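# Close the open mailer box using both arms

## Task

Shut the open mailer box: fold both side flaps inward and push the front flap down inside the front wall until its locking tabs engage. At the end the box must lie flat on the table near its starting spot, nothing on the table may be touching it, and it must stay closed without the robot holding anything in place.

## Robot and tools

ROBOT AND FRAME. Two arms, left_arm and right_arm, each with a parallel gripper. All reported positions share one scene frame: origin on the table surface midway between the arms, +z up, +x out across the table, +y toward left_arm. Base of left_arm: (-0.011, +0.368, 0) m; base of right_arm: (+0.006, -0.251, 0) m, both turned only very slightly about z. The arm names do not mean left or right in any picture. Each gripper's fingers point along its own +z and close along its y; the reported end_effector_position is the point between the finger pads, roughly 1 cm short of the tips, and can be somewhat off at long reach.

ROW LAYOUT. Every command row is one flat list covering both arms: 7 numbers for left_arm, then 7 for right_arm. Within each arm the order is wrist pitch (joint4), wrist roll (joint6), elbow (joint3), shoulder (joint2), wrist yaw (joint5), waist (joint1), then gripper opening. Use this order only. The six joint numbers are scaled offsets in [-1, 1], not angles: 1.0 equals 1.83 rad wrist pitch, 2.022 roll, 1.276 elbow, 1.32 shoulder, 1.686 yaw, 1.264 waist. The opening is absolute, -1 closed to +1 fully open. Optionally 12 more values in 0..1 may follow (26 total): stiffness multipliers for left_arm's six joints then right_arm's, in the Joint positions order; they persist until rewritten. Joint ranges (rad): waist -2.880..2.880, shoulder 0.000..3.142, elbow 0.000..3.019, wrist pitch -1.693..1.571, wrist yaw -1.571..1.571, wrist roll -2.094..2.094. The true end may differ by 0.019 rad either way. Asking any joint to go more than 0.019 rad outward past its range refuses that action for both arms; if the first action of a call is refused, or any action is malformed, nothing in the call runs.

TOOLS.
- execute_actions(actions): a list of actions run in sequence. Each action is a list of up to 15 rows, one per control step of 1/30 s; an action always lasts 15 steps (0.5 s), and a short one repeats its final row. The joint offsets in each row are measured from the angles at the start of that action (for the first action, from the latest reported angles), not from the previous row. An empty list just reports state and images.
- move(target, speed, blocking): target is one row as above; its offsets are counted from the Joint positions in the latest result that printed them. All joints travel so they finish together, so grippers trace curves. speed (rad/s, 0.01 to 2, default 0.5) caps the joint with the longest way to go; the path lasts 0.5 to 10 s and is cut off at 10 s. Finger values are applied at once. It does not avoid obstacles or the other arm. blocking=false returns after 0.5 s while motion continues; no other motion is accepted until a result shows it ended (use wait or stop). The extra line reads move: ending (done, off_target, moving, held, fault), limits=held or limits=none, and each arm's joint furthest from target.
- wait(seconds): 0 to 10 s, arms hold their last command; returns early if a running move finishes.
- stop(): brakes a running move; needs stopping room, fingers continue.
- zoom_image(camera, region): region [x0, y0, x1, y1] in image pixels, top-left origin, at most 504 by 504.
- read_manual(section): licence texts only.
- finished_scene(scene): ends the current scene (give its number) after the last command has been held; irreversible. The result reports success and the next scene's task.

RESULTS. The state line gives each gripper's position (m) and quaternion wxyz. Joint positions and Joint velocities list per arm the six joints (rad, rad/s) then the finger gap (m; 0.094 fully open). Joint targets are the angles currently being driven toward. grip_measured is the measured opening on the command scale. Joint torques are raw drive output with offsets and noise. Action calls also list step readings; HELD marks steps where an arm was restrained. Other lines: "joint sent to its limit", "joint command not followed" (clearance check altered targets), FAULT, MOTOR HOT (from 85 °C), OVER-TEMPERATURE FAULT (at 100 °C the arm goes limp).

MOTION BEHAVIOUR. Each step a joint's target may lead its measured angle by at most 0.264 rad waist, 0.32 shoulder, 0.276 elbow, 0.33 wrist pitch, 0.186 wrist yaw, 0.522 wrist roll, and targets are pulled back if the gripper would jump over 70 mm; big changes span several actions, and unfinished motion must be recommanded. Zero offsets can let an arm droop; to hold, command offsets back to the wanted angles once, then zeros, extending if still short.

GRIPPING. To hold something, command about 0.03 below grip_measured (less for a lighter grip). Pads give roughly 50 to 62 N, less on parts under about 2 mm thick, with a brief spike on contact. Readings may be off by about 1 mm. Held parts may occasionally be tugged.

CAMERAS. cam_high and cam_low are fixed (896x504); cam_left_wrist and cam_right_wrist are fisheye (504x504), in that order. Calibration values are given per camera and may be slightly off.

AVOID. Knocking anything off the table, dropping or slamming objects, hard impacts or heavy pushing (faster moves and targets further past contact press harder), letting the arms collide or press on each other, and overheating motors by holding loads for long.

Each tool is called by a JSON object that holds its "name" and its "arguments".

## Session

{"name": "execute_actions", "arguments": {"actions": []}}

Scene clock: 0.00 s.
left_arm: end_effector_position=(+0.1833, -0.0605, +0.3004) grip_measured=+1.000 end_effector_quat_wxyz=(+0.065, +0.869, +0.487, +0.063) | right_arm: end_effector_position=(+0.5773, -0.7928, +0.2035) grip_measured=+1.000 end_effector_quat_wxyz=(+0.476, +0.444, +0.664, +0.367)
Joint names: [wrist pitch, wrist roll, elbow, shoulder, wrist yaw, waist]
Joint positions: left_arm=[-1.537  0.932  1.576  1.498 -0.143 -1.164  0.094] | right_arm=[-0.115  0.835  1.701  2.08  -0.945 -0.921  0.094]
Joint velocities: left_arm=[-0.007 -0.095 -0.012 -0.005 -0.007 -0.005  0.   ] | right_arm=[ 0.017 -0.051 -0.012 -0.005  0.022  0.005  0.   ]
Joint torques (N m, as the arm reports them, + toward a larger angle): no reading
Joint targets: left_arm=[-1.535 0.932 1.604 1.492 -0.143 -1.164] | right_arm=[-0.110 0.835 1.726 2.081 -0.945 -0.921]
Joint stiffness scale: left_arm=[1. 1. 1. 1. 1. 1.] | right_arm=[1. 1. 1. 1. 1. 1.]

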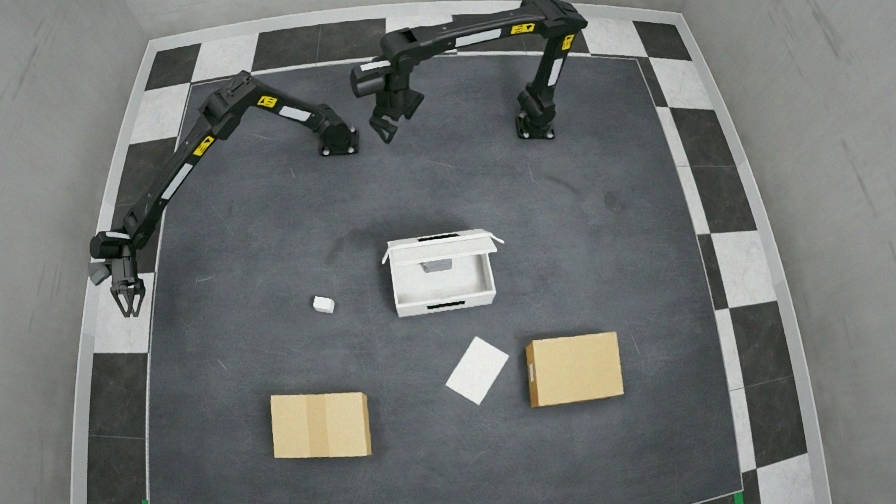

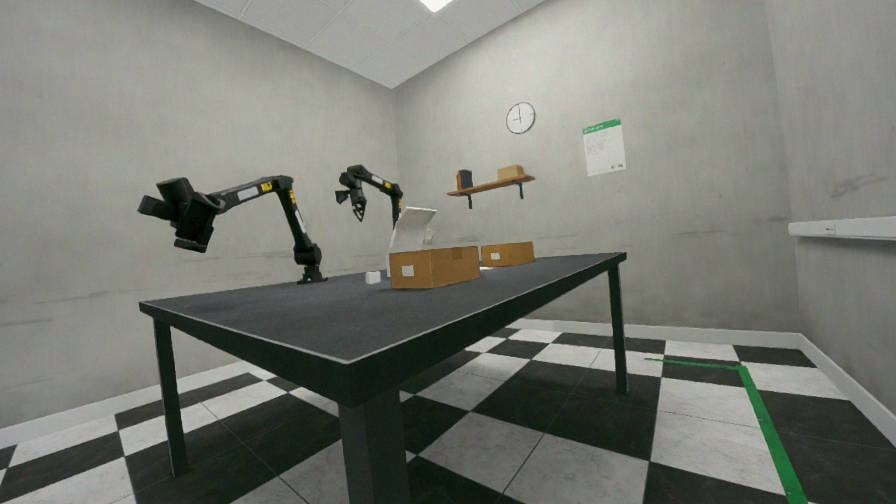

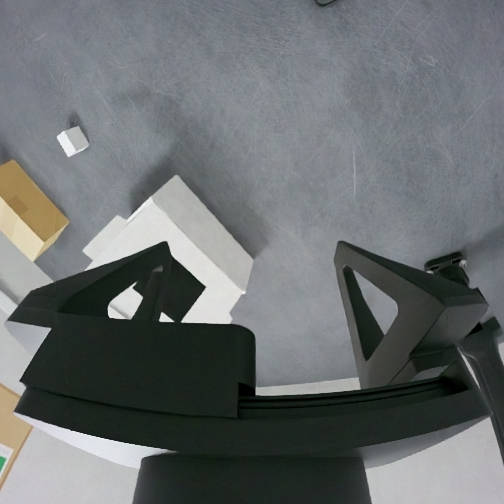

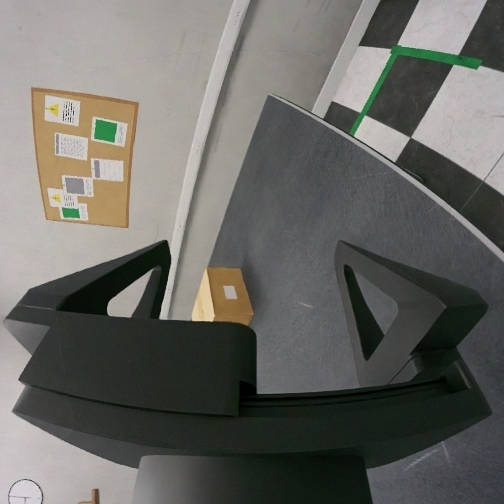

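{"name": "zoom_image", "arguments": {"camera": "cam_high", "region": [360, 210, 540, 340]}}

{"name": "zoom_image", "arguments": {"camera": "cam_low", "region": [340, 190, 500, 300]}}

Region (360, 210, 540, 340) of cam_high's 896x504 image, scaled by 2.800, with more detail than that image has.

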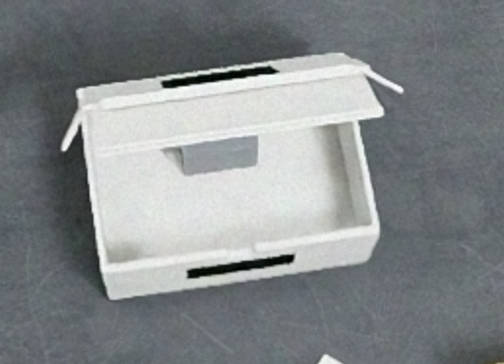

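Region (340, 190, 500, 300) of cam_low's 896x504 image, scaled by 3.150, with more detail than that image has; it fills the top 346 rows of this view, and the rest is white.

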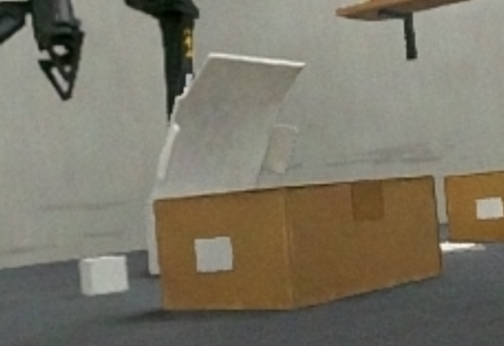

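{"name": "move", "arguments": {"target": [0,-0.461,0.02,0,0.085,0.76,-1, 0.026,-0.413,-0.845,-0.715,0.56,0.8125,-1], "speed": 0.8}}

Scene clock: 78.53 s.
left_arm: end_effector_position=(+0.4458, +0.2607, +0.2970) grip_measured=-0.991 end_effector_quat_wxyz=(+0.054, +0.123, +0.991, -0.004) | right_arm: end_effector_position=(+0.4611, -0.2104, +0.1720) grip_measured=-0.996 end_effector_quat_wxyz=(+0.462, -0.035, +0.886, +0.025)
Joint names: [wrist pitch, wrist roll, elbow, shoulder, wrist yaw, waist]
Joint positions: left_arm=[-1.537  0.015  1.572  1.498 -0.003 -0.199  0.   ] | right_arm=[-0.088  0.012  0.614  1.134 -0.004  0.104  0.   ]
Joint velocities: left_arm=[ 0.007 -0.007 -0.007 -0.005 -0.007 -0.005 -0.001] | right_arm=[ 0.012  0.051 -0.012 -0.005 -0.037 -0.015 -0.001]
Joint torques (N m, as the arm reports them, + toward a larger angle): left_arm=[  0.36  -0.11  11.29 -11.8    0.14  -0.34] | right_arm=[ 3.4  -0.14  9.79 -6.46  0.02 -0.48]
Joint targets: left_arm=[-1.537 0.000 1.601 1.498 0.001 -0.203] | right_arm=[-0.067 -0.000 0.623 1.136 -0.001 0.106]
Joint stiffness scale: left_arm=[1. 1. 1. 1. 1. 1.] | right_arm=[1. 1. 1. 1. 1. 1.]
move: off_target (left_arm, right_arm); limits=none; left_arm: farthest joint: the elbow, 0.030 radians from its target (0.026 radians at the start); right_arm: farthest joint: the wrist pitch, 0.021 radians from its target (0.047 radians at the start)
camera_calibration (this result's frames):
cam_left_wrist: T_world_to_cam=[[-0.248714, -0.968571, -0.00343493, 0.364931], [-0.83688, 0.21311, 0.504199, 0.171953], [-0.48762, 0.128276, -0.863581, 0.564746], [0, 0, 0, 1]] pos_world=[0.510049, 0.244373, 0.402259]
cam_right_wrist: T_world_to_cam=[[0.0677004, -0.997698, 0.00385298, -0.245586], [-0.937092, -0.0649125, -0.342995, 0.48287], [0.342455, 0.0196103, -0.939329, 0.130724], [0, 0, 0, 1]] pos_world=[0.424352, -0.21624, 0.289361]

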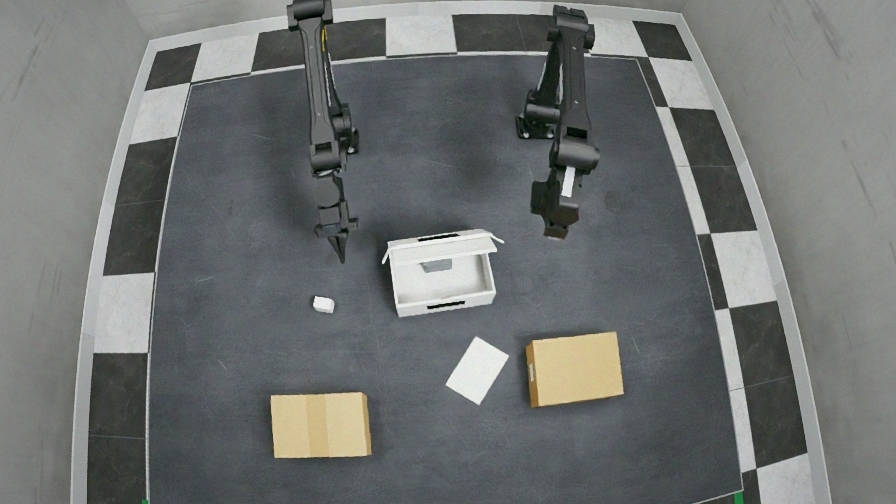

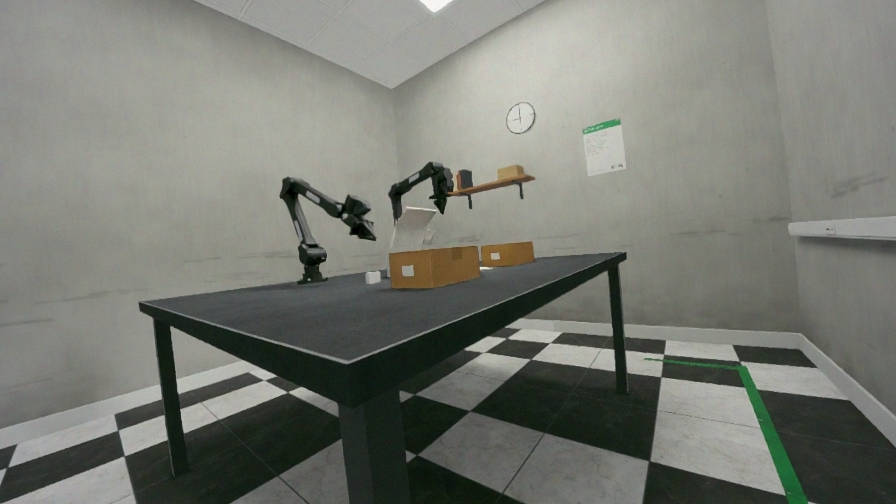

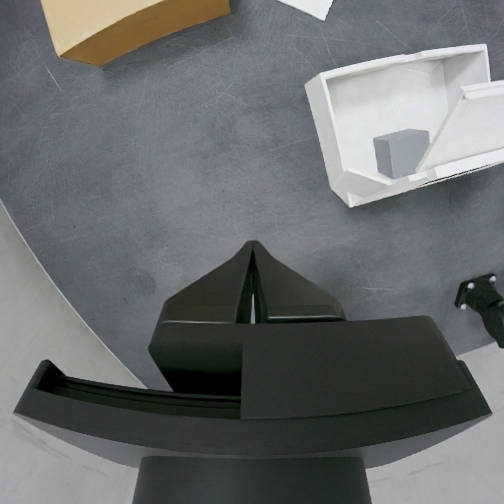

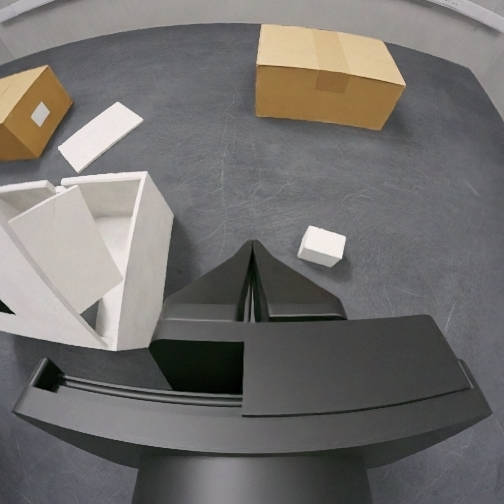

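{"name": "move", "arguments": {"target": [0.823,0,-0.644,-0.15,0,-0.03,-1, 0.012,0,0.072,0.074,0,-0.02,-1], "speed": 0.8}}

{"name": "move", "arguments": {"target": [0.011,0,0.012,0,0.36,-0.055,-1, 0.011,0,0.012,0,-0.36,0.02,-1], "speed": 0.3}}

Scene clock: 97.53 s.
left_arm: end_effector_position=(+0.4846, +0.2357, +0.1586) grip_measured=-0.991 end_effector_quat_wxyz=(+0.449, +0.122, +0.883, -0.054) | right_arm: end_effector_position=(+0.4808, -0.2132, +0.1583) grip_measured=-0.996 end_effector_quat_wxyz=(+0.445, -0.031, +0.895, +0.022)
Joint names: [wrist pitch, wrist roll, elbow, shoulder, wrist yaw, waist]
Joint positions: left_arm=[-0.048  0.015  0.742  1.326 -0.003 -0.229  0.   ] | right_arm=[-0.088  0.011  0.662  1.222 -0.004  0.095  0.   ]
Joint velocities: left_arm=[-0.012 -0.066  0.007  0.005  0.037  0.005  0.001] | right_arm=[-0.017 -0.051 -0.032 -0.015 -0.051 -0.005  0.   ]
Joint torques (N m, as the arm reports them, + toward a larger angle): left_arm=[  2.58   0.02   9.13 -10.97  -0.04  -0.73] | right_arm=[ 3.24  0.04 12.4  -6.37 -0.09 -0.93]
Joint targets: left_arm=[-0.030 0.015 0.750 1.299 -0.003 -0.237] | right_arm=[-0.066 0.012 0.706 1.232 -0.004 0.079]
Joint stiffness scale: left_arm=[1. 1. 1. 1. 1. 1.] | right_arm=[1. 1. 1. 1. 1. 1.]
move: off_target (left_arm, right_arm); limits=none; left_arm: farthest joint: the shoulder, 0.026 radians from its target (0.198 radians at the start); right_arm: farthest joint: the elbow, 0.044 radians from its target (0.092 radians at the start)
camera_calibration (this result's frames):
cam_left_wrist: T_world_to_cam=[[-0.268581, -0.963115, -0.0165408, 0.360293], [-0.918232, 0.261177, -0.29772, 0.434735], [0.291059, -0.0647735, -0.95451, 0.149906], [0, 0, 0, 1]] pos_world=[0.452324, 0.24317, 0.278476]
cam_right_wrist: T_world_to_cam=[[0.0585813, -0.99827, 0.00500171, -0.245576], [-0.950472, -0.057307, -0.305483, 0.498618], [0.305241, 0.0131416, -0.952185, 0.129707], [0, 0, 0, 1]] pos_world=[0.448716, -0.218282, 0.277052]

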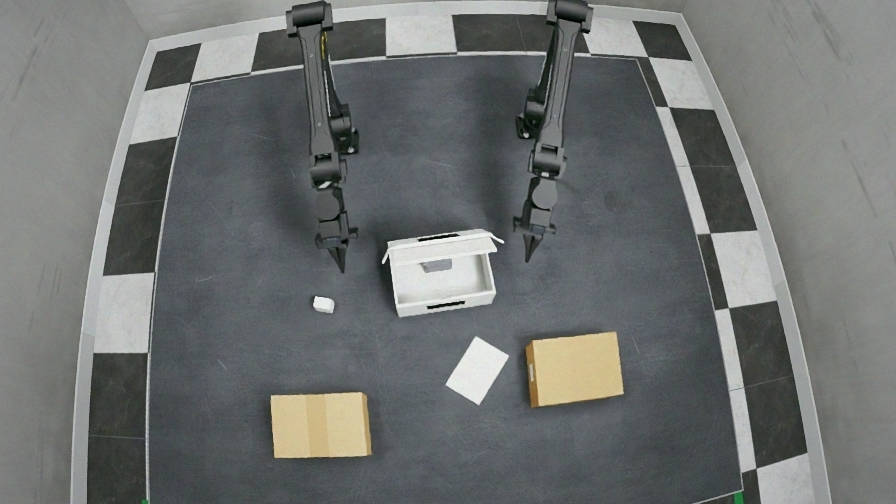

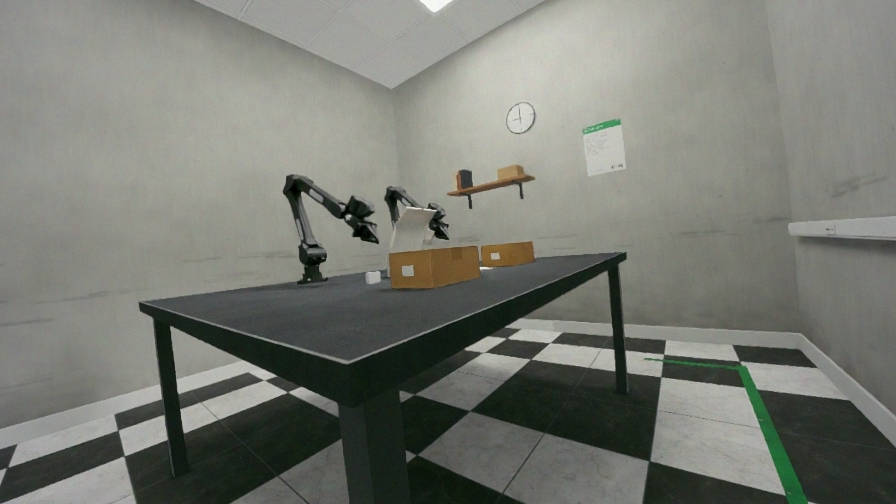

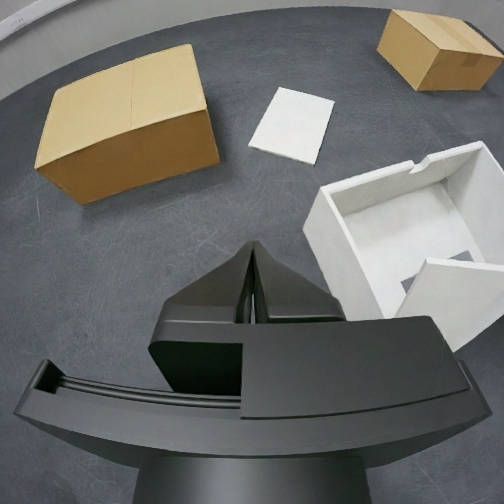

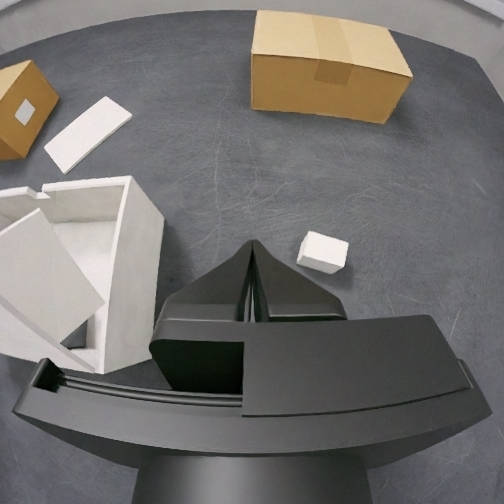

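Scene clock: 100.00 s.
left_arm: end_effector_position=(+0.4231, +0.1251, +0.1744) grip_measured=-0.992 end_effector_quat_wxyz=(+0.388, +0.270, +0.820, -0.323) | right_arm: end_effector_position=(+0.4489, -0.1171, +0.1768) grip_measured=-0.996 end_effector_quat_wxyz=(+0.413, -0.163, +0.850, +0.285)
Joint names: [wrist pitch, wrist roll, elbow, shoulder, wrist yaw, waist]
Joint positions: left_arm=[-0.047  0.015  0.738  1.326  0.595 -0.282  0.   ] | right_arm=[-0.087  0.011  0.662  1.222 -0.601  0.099  0.   ]
Joint velocities: left_arm=[-0.002 -0.037  0.007  0.005  0.037 -0.005  0.001] | right_arm=[-0.017 -0.007 -0.007 -0.005 -0.007 -0.034  0.   ]
Joint torques (N m, as the arm reports them, + toward a larger angle): left_arm=[ 2.5   0.05 10.02 -8.88  0.58 -1.39] | right_arm=[ 3.14  0.   10.01 -6.73 -0.76  1.17]
Joint targets: left_arm=[-0.028 0.015 0.757 1.326 0.603 -0.299] | right_arm=[-0.068 0.011 0.678 1.222 -0.611 0.120]
Joint stiffness scale: left_arm=[1. 1. 1. 1. 1. 1.] | right_arm=[1. 1. 1. 1. 1. 1.]
move: off_target (right_arm); limits=none; left_arm: farthest joint: the elbow, 0.019 radians from its target (0.015 radians at the start); right_arm: farthest joint: the waist, 0.021 radians from its target (0.025 radians at the start)
camera_calibration (this result's frames):
cam_left_wrist: T_world_to_cam=[[-0.697521, -0.642482, 0.317303, 0.320743], [-0.71529, 0.597901, -0.361765, 0.29511], [0.042712, -0.479302, -0.87661, 0.319082], [0, 0, 0, 1]] pos_world=[0.421186, 0.182561, 0.284698]
cam_right_wrist: T_world_to_cam=[[0.498596, -0.799421, -0.335154, -0.262018], [-0.851804, -0.380159, -0.360429, 0.406999], [0.160723, 0.465194, -0.870495, 0.259106], [0, 0, 0, 1]] pos_world=[0.435681, -0.175273, 0.284429]

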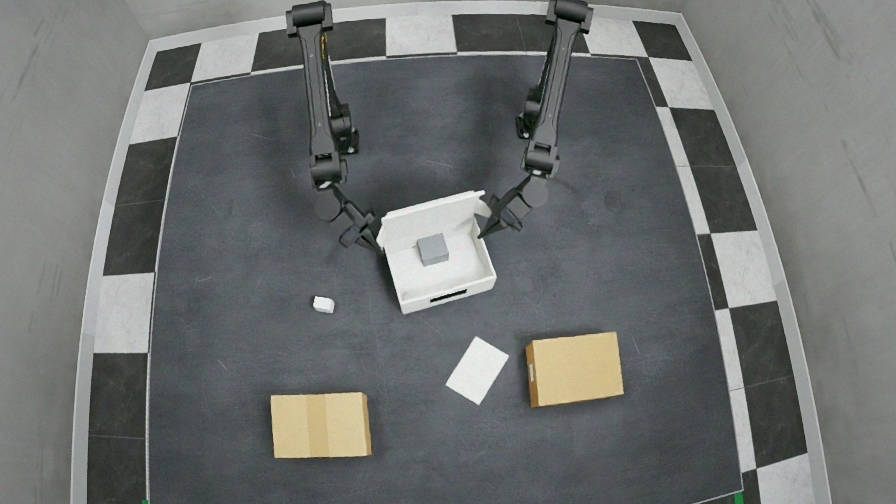

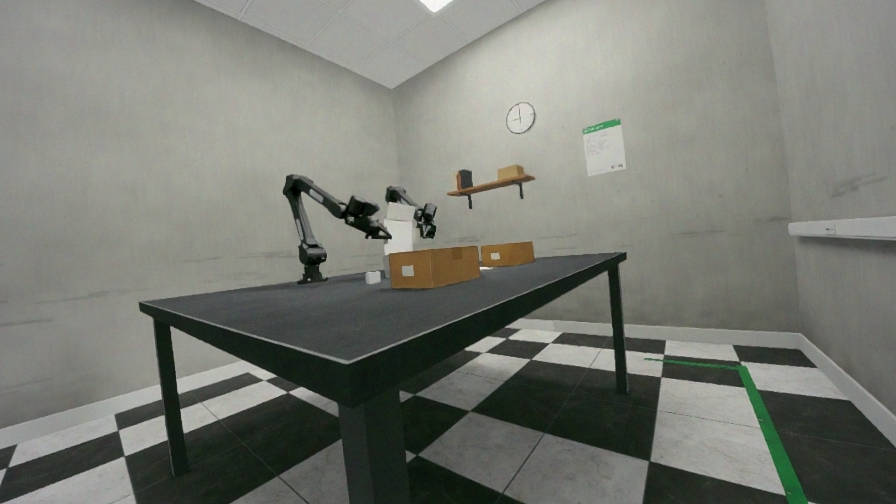

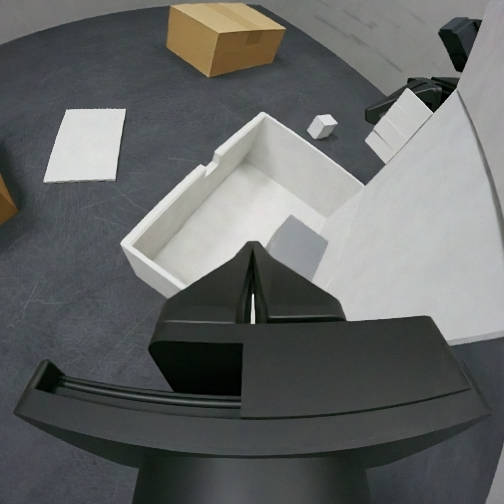

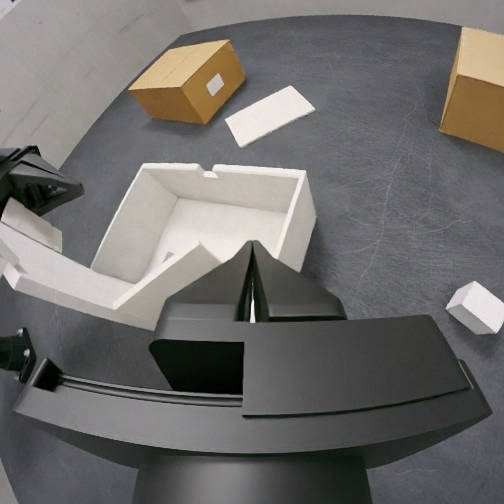

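{"name": "move", "arguments": {"target": [0.011,0,0.015,0,-0.35,0.06,-1, 0.011,0,0.015,0,0.35,-0.03,-1], "speed": 0.5}}

{"name": "zoom_image", "arguments": {"camera": "cam_high", "region": [340, 170, 560, 330]}}

Scene clock: 108.50 s.
left_arm: end_effector_position=(+0.4843, +0.2429, +0.1556) grip_measured=-0.992 end_effector_quat_wxyz=(+0.448, +0.117, +0.885, -0.055) | right_arm: end_effector_position=(+0.4816, -0.2209, +0.1587) grip_measured=-0.996 end_effector_quat_wxyz=(+0.445, -0.025, +0.895, +0.022)
Joint names: [wrist pitch, wrist roll, elbow, shoulder, wrist yaw, waist]
Joint positions: left_arm=[-0.044  0.015  0.735  1.326  0.009 -0.211  0.   ] | right_arm=[-0.087  0.011  0.662  1.222 -0.014  0.075  0.   ]
Joint velocities: left_arm=[-0.002  0.007 -0.017 -0.005  0.007 -0.015  0.001] | right_arm=[ 0.007  0.081  0.007 -0.015  0.007 -0.015  0.   ]
Joint torques (N m, as the arm reports them, + toward a larger angle): left_arm=[ 2.6   0.02 10.32 -8.95 -0.22  0.06] | right_arm=[ 3.25  0.   10.53 -7.36  0.04 -0.96]
Joint targets: left_arm=[-0.027 0.015 0.757 1.326 0.005 -0.206] | right_arm=[-0.066 0.011 0.681 1.222 -0.011 0.061]
Joint stiffness scale: left_arm=[1. 1. 1. 1. 1. 1.] | right_arm=[1. 1. 1. 1. 1. 1.]
move: off_target (left_arm); limits=none; left_arm: farthest joint: the elbow, 0.022 radians from its target (0.019 radians at the start); right_arm: farthest joint: the wrist pitch, 0.020 radians from its target (0.020 radians at the start)
camera_calibration (this result's frames):
cam_left_wrist: T_world_to_cam=[[-0.261143, -0.965258, -0.00903737, 0.362968], [-0.921765, 0.252134, -0.294581, 0.435172], [0.286625, -0.0685974, -0.955584, 0.150836], [0, 0, 0, 1]] pos_world=[0.45268, 0.250983, 0.275611]
cam_right_wrist: T_world_to_cam=[[0.0466729, -0.99891, -0.00100208, -0.246769], [-0.950738, -0.0441143, -0.306842, 0.502265], [0.306463, 0.0152739, -0.95176, 0.12968], [0, 0, 0, 1]] pos_world=[0.449297, -0.226324, 0.277293]

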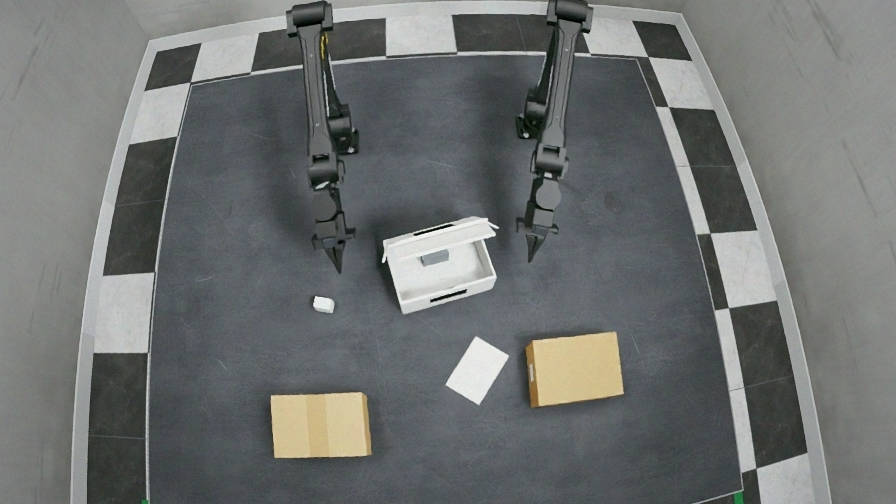

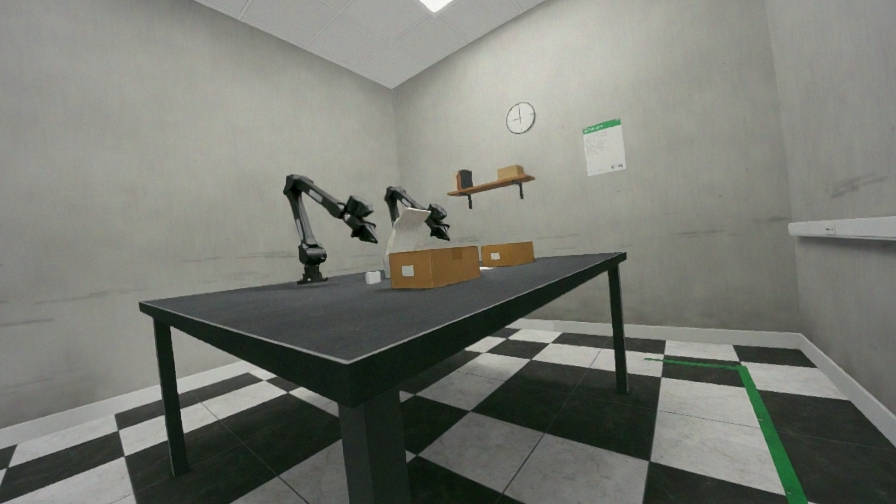

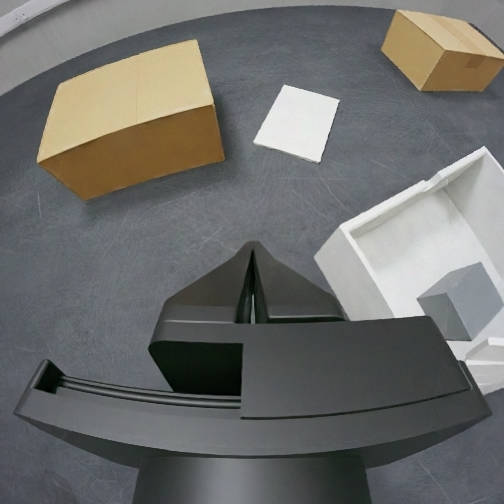

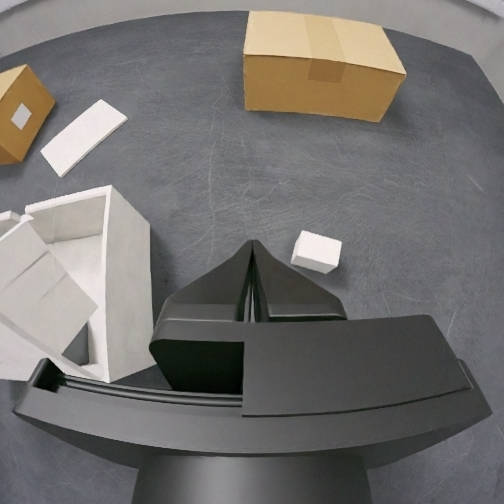

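Region (340, 170, 560, 330) of cam_high's 896x504 image, scaled by 2.291, with more detail than that image has; it fills the top 367 rows of this view, and the rest is white.

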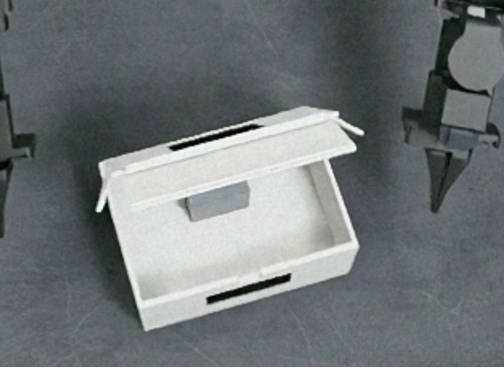

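{"name": "move", "arguments": {"target": [0.122,-0.146,-0.256,-0.325,0,0,-0.15, 0.09,0,-0.108,-0.121,-0.15,-0.09,-0.15], "speed": 0.6}}

{"name": "move", "arguments": {"target": [0.011,0,0.015,0,0.113,-0.165,-0.15, 0.011,0,0.015,0,-0.32,0,-0.15], "speed": 0.6}}

Scene clock: 158.10 s.
left_arm: end_effector_position=(+0.3833, +0.2681, +0.2022) grip_measured=-0.152 end_effector_quat_wxyz=(+0.556, -0.006, +0.818, -0.148) | right_arm: end_effector_position=(+0.4448, -0.2248, +0.1840) grip_measured=-0.152 end_effector_quat_wxyz=(+0.512, -0.046, +0.851, +0.105)
Joint names: [wrist pitch, wrist roll, elbow, shoulder, wrist yaw, waist]
Joint positions: left_arm=[ 0.161 -0.265  0.399  0.904  0.009 -0.211  0.04 ] | right_arm=[ 0.057  0.011  0.522  1.067 -0.264 -0.025  0.04 ]
Joint velocities: left_arm=[-0.007 -0.007  0.002 -0.005  0.007 -0.015 -0.001] | right_arm=[ 0.012 -0.051 -0.022 -0.015 -0.051 -0.005 -0.   ]
Joint torques (N m, as the arm reports them, + toward a larger angle): left_arm=[ 2.84 -0.1   9.75 -4.2  -0.04 -0.09] | right_arm=[ 3.37 -0.05  9.13 -5.66 -0.31 -1.34]
Joint targets: left_arm=[0.179 -0.280 0.408 0.897 0.009 -0.211] | right_arm=[0.078 0.011 0.524 1.062 -0.267 -0.039]
Joint stiffness scale: left_arm=[1. 1. 1. 1. 1. 1.] | right_arm=[1. 1. 1. 1. 1. 1.]
move: off_target (right_arm); limits=none; left_arm: farthest joint: the wrist pitch, 0.019 radians from its target (0.223 radians at the start); right_arm: farthest joint: the wrist pitch, 0.021 radians from its target (0.164 radians at the start)
camera_calibration (this result's frames):
cam_left_wrist: T_world_to_cam=[[-0.15877, -0.956245, 0.245738, 0.268073], [-0.847736, 0.00444999, -0.5304, 0.435073], [0.506099, -0.292533, -0.81135, 0.172786], [0, 0, 0, 1]] pos_world=[0.323942, 0.304953, 0.305077]
cam_right_wrist: T_world_to_cam=[[0.165608, -0.978996, -0.118911, -0.275651], [-0.883374, -0.0936552, -0.459215, 0.461763], [0.438434, 0.181093, -0.88033, 0.130586], [0, 0, 0, 1]] pos_world=[0.396306, -0.250263, 0.29423]

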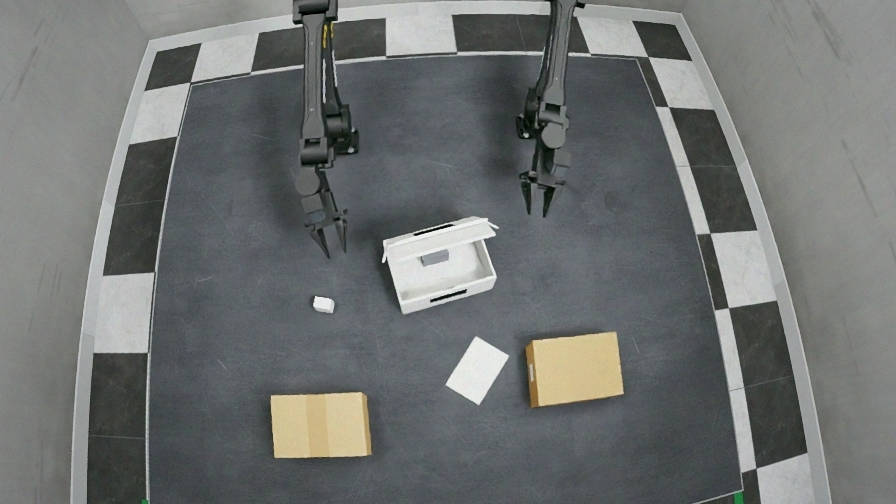

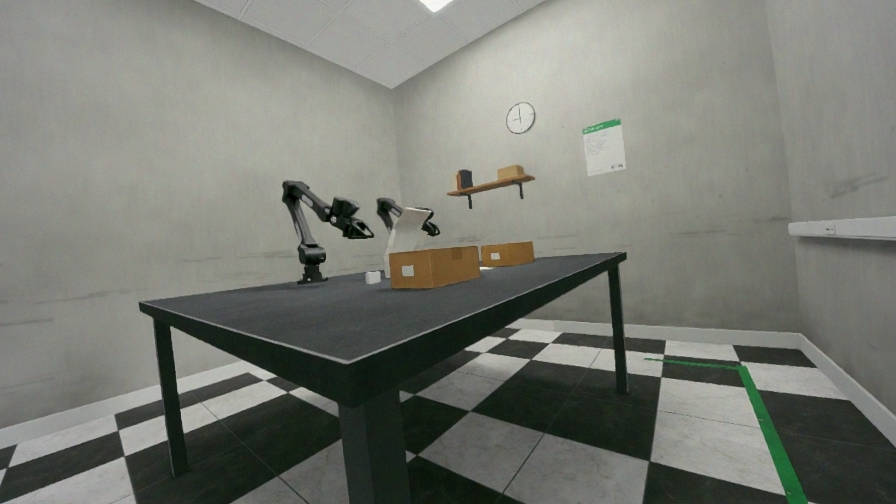

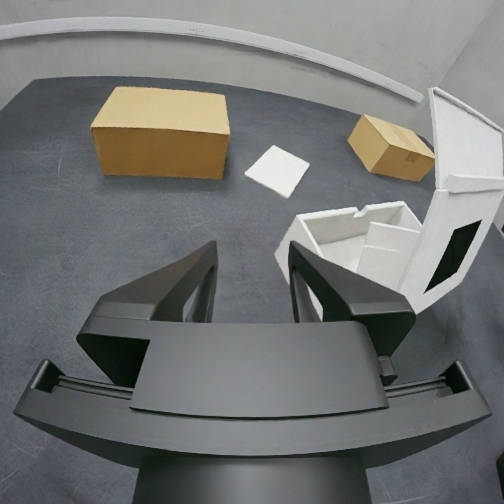

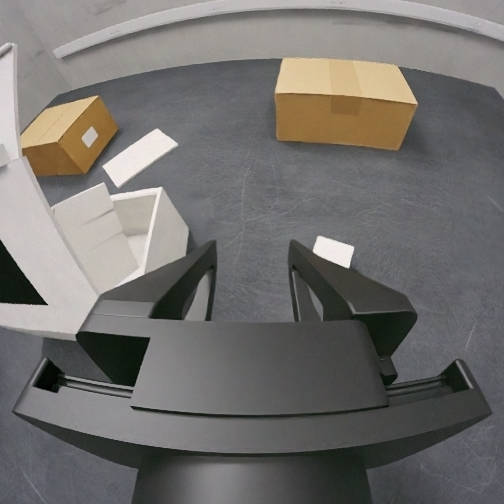

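Scene clock: 159.40 s.
left_arm: end_effector_position=(+0.3373, +0.1630, +0.2015) grip_measured=-0.152 end_effector_quat_wxyz=(+0.508, +0.130, +0.806, -0.275) | right_arm: end_effector_position=(+0.4072, -0.1447, +0.2057) grip_measured=-0.151 end_effector_quat_wxyz=(+0.479, -0.180, +0.795, +0.327)
Joint names: [wrist pitch, wrist roll, elbow, shoulder, wrist yaw, waist]
Joint positions: left_arm=[ 0.162 -0.265  0.395  0.904  0.196 -0.416  0.04 ] | right_arm=[ 0.057  0.011  0.522  1.067 -0.799 -0.025  0.04 ]
Joint velocities: left_arm=[ 0.017 -0.037 -0.002  0.005  0.037  0.005 -0.   ] | right_arm=[ 0.002 -0.037 -0.012  0.005  0.007 -0.015  0.   ]
Joint torques (N m, as the arm reports them, + toward a larger angle): left_arm=[ 2.83  0.04 10.88 -3.59  0.16 -0.34] | right_arm=[ 3.09 -0.08 10.38 -5.12 -0.49 -0.34]
Joint targets: left_arm=[0.181 -0.265 0.418 0.904 0.200 -0.420] | right_arm=[0.077 0.011 0.541 1.067 -0.803 -0.025]
Joint stiffness scale: left_arm=[1. 1. 1. 1. 1. 1.] | right_arm=[1. 1. 1. 1. 1. 1.]
move: off_target (left_arm); limits=none; left_arm: farthest joint: the elbow, 0.023 radians from its target (0.019 radians at the start); right_arm: farthest joint: the elbow, 0.020 radians from its target (0.020 radians at the start)
camera_calibration (this result's frames):
cam_left_wrist: T_world_to_cam=[[-0.493042, -0.814265, 0.3064, 0.237826], [-0.803432, 0.29103, -0.519421, 0.332339], [0.333775, -0.502268, -0.797697, 0.2543], [0, 0, 0, 1]] pos_world=[0.299391, 0.224659, 0.302608]
cam_right_wrist: T_world_to_cam=[[0.584405, -0.738532, -0.336216, -0.279546], [-0.766615, -0.36665, -0.527133, 0.372979], [0.266031, 0.565807, -0.780442, 0.256942], [0, 0, 0, 1]] pos_world=[0.380945, -0.215081, 0.30315]

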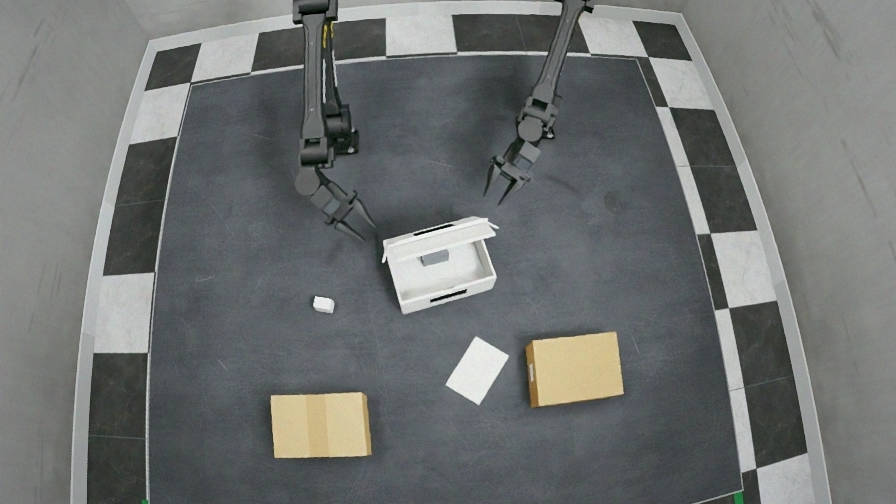

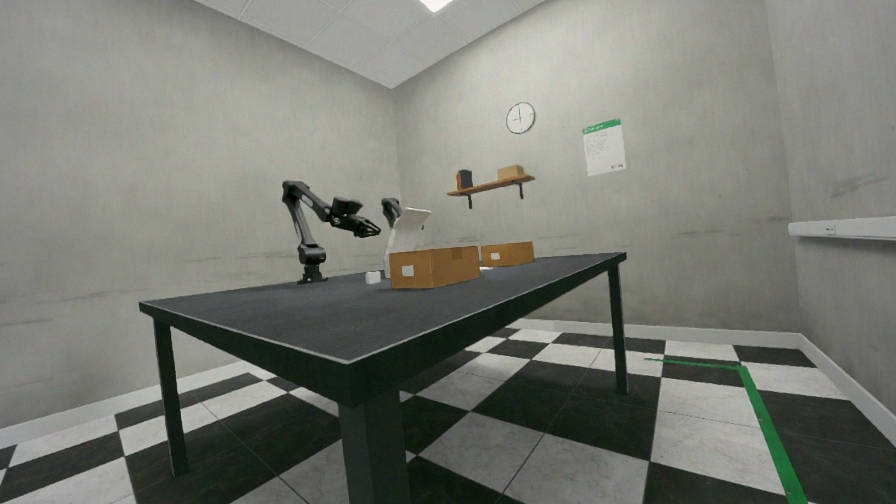

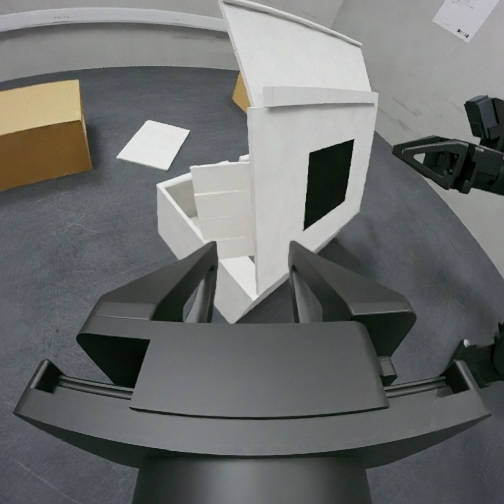

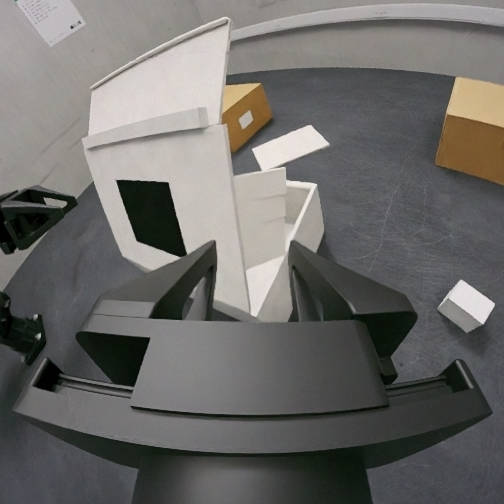

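{"name": "move", "arguments": {"target": [0.107,0,0.075,0.192,0,-0.022,-0.15, 0.073,0,0.044,0.123,0,0.078,-0.15], "speed": 0.15}}

{"name": "zoom_image", "arguments": {"camera": "cam_high", "region": [340, 170, 560, 330]}}

Scene clock: 167.97 s.
left_arm: end_effector_position=(+0.3719, +0.1365, +0.1720) grip_measured=-0.152 end_effector_quat_wxyz=(+0.500, +0.138, +0.808, -0.278) | right_arm: end_effector_position=(+0.4214, -0.1103, +0.1727) grip_measured=-0.151 end_effector_quat_wxyz=(+0.455, -0.209, +0.792, +0.349)
Joint names: [wrist pitch, wrist roll, elbow, shoulder, wrist yaw, waist]
Joint positions: left_arm=[ 0.339 -0.265  0.444  1.143  0.196 -0.436  0.04 ] | right_arm=[ 0.17   0.011  0.537  1.221 -0.799  0.059  0.04 ]
Joint velocities: left_arm=[-0.002 -0.051  0.002  0.005 -0.037 -0.005 -0.001] | right_arm=[-0.007  0.095 -0.002 -0.005 -0.037  0.005 -0.   ]
Joint torques (N m, as the arm reports them, + toward a larger angle): left_arm=[ 2.82  0.05 12.   -4.61  0.   -0.77] | right_arm=[ 3.31  0.01 11.54 -5.54 -0.33  0.54]
Joint targets: left_arm=[0.358 -0.265 0.491 1.157 0.196 -0.444] | right_arm=[0.191 0.011 0.578 1.230 -0.799 0.074]
Joint stiffness scale: left_arm=[1. 1. 1. 1. 1. 1.] | right_arm=[1. 1. 1. 1. 1. 1.]
move: off_target (left_arm, right_arm); limits=none; left_arm: farthest joint: the elbow, 0.046 radians from its target (0.096 radians at the start); right_arm: farthest joint: the elbow, 0.041 radians from its target (0.057 radians at the start)
camera_calibration (this result's frames):
cam_left_wrist: T_world_to_cam=[[-0.505543, -0.806122, 0.307559, 0.245697], [-0.80345, 0.309917, -0.508351, 0.348044], [0.314475, -0.504102, -0.804355, 0.21457], [0, 0, 0, 1]] pos_world=[0.33637, 0.198362, 0.273952]
cam_right_wrist: T_world_to_cam=[[0.635734, -0.687083, -0.351795, -0.286682], [-0.746232, -0.43048, -0.507766, 0.360106], [0.197437, 0.585324, -0.786393, 0.24008], [0, 0, 0, 1]] pos_world=[0.403576, -0.182481, 0.270793]

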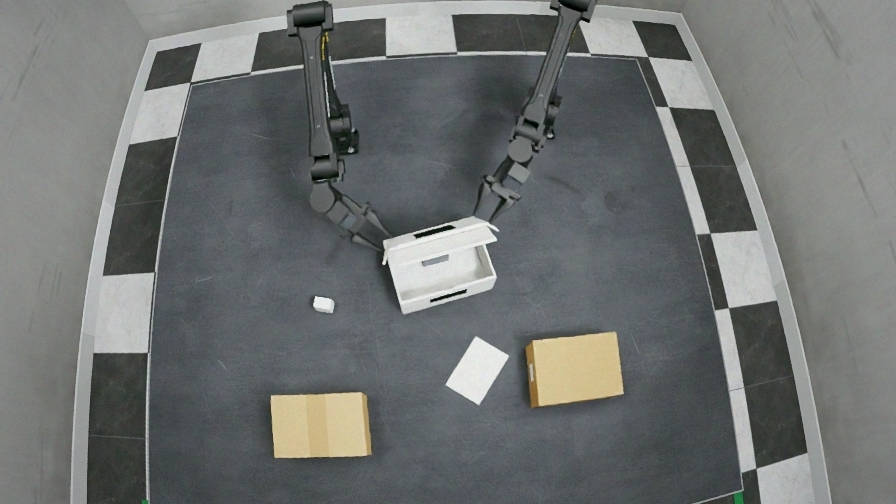

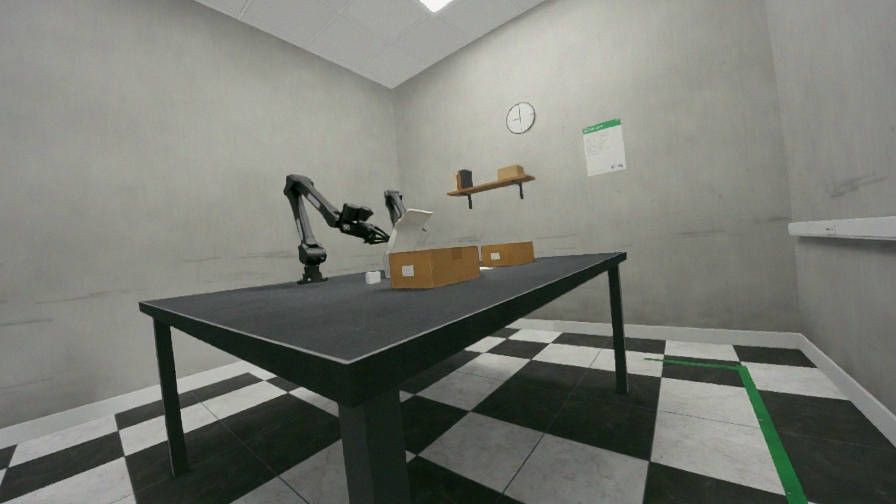

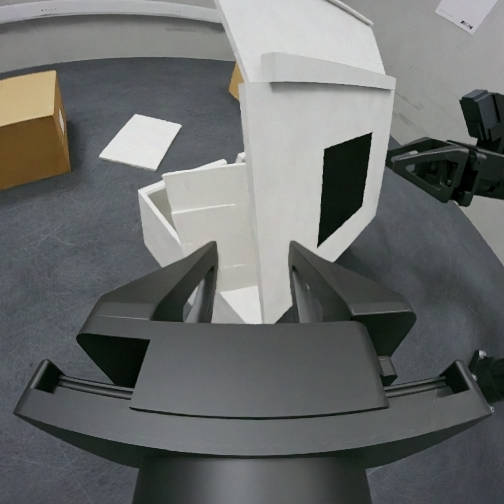

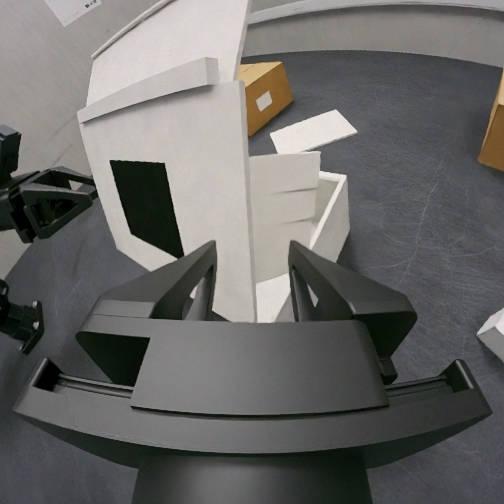

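Region (340, 170, 560, 330) of cam_high's 896x504 image, scaled by 2.291, with more detail than that image has; it fills the top 367 rows of this view, and the rest is white.

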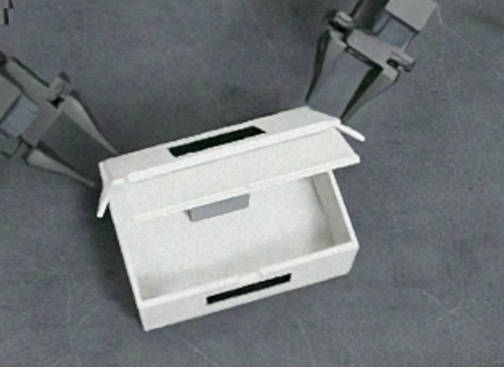

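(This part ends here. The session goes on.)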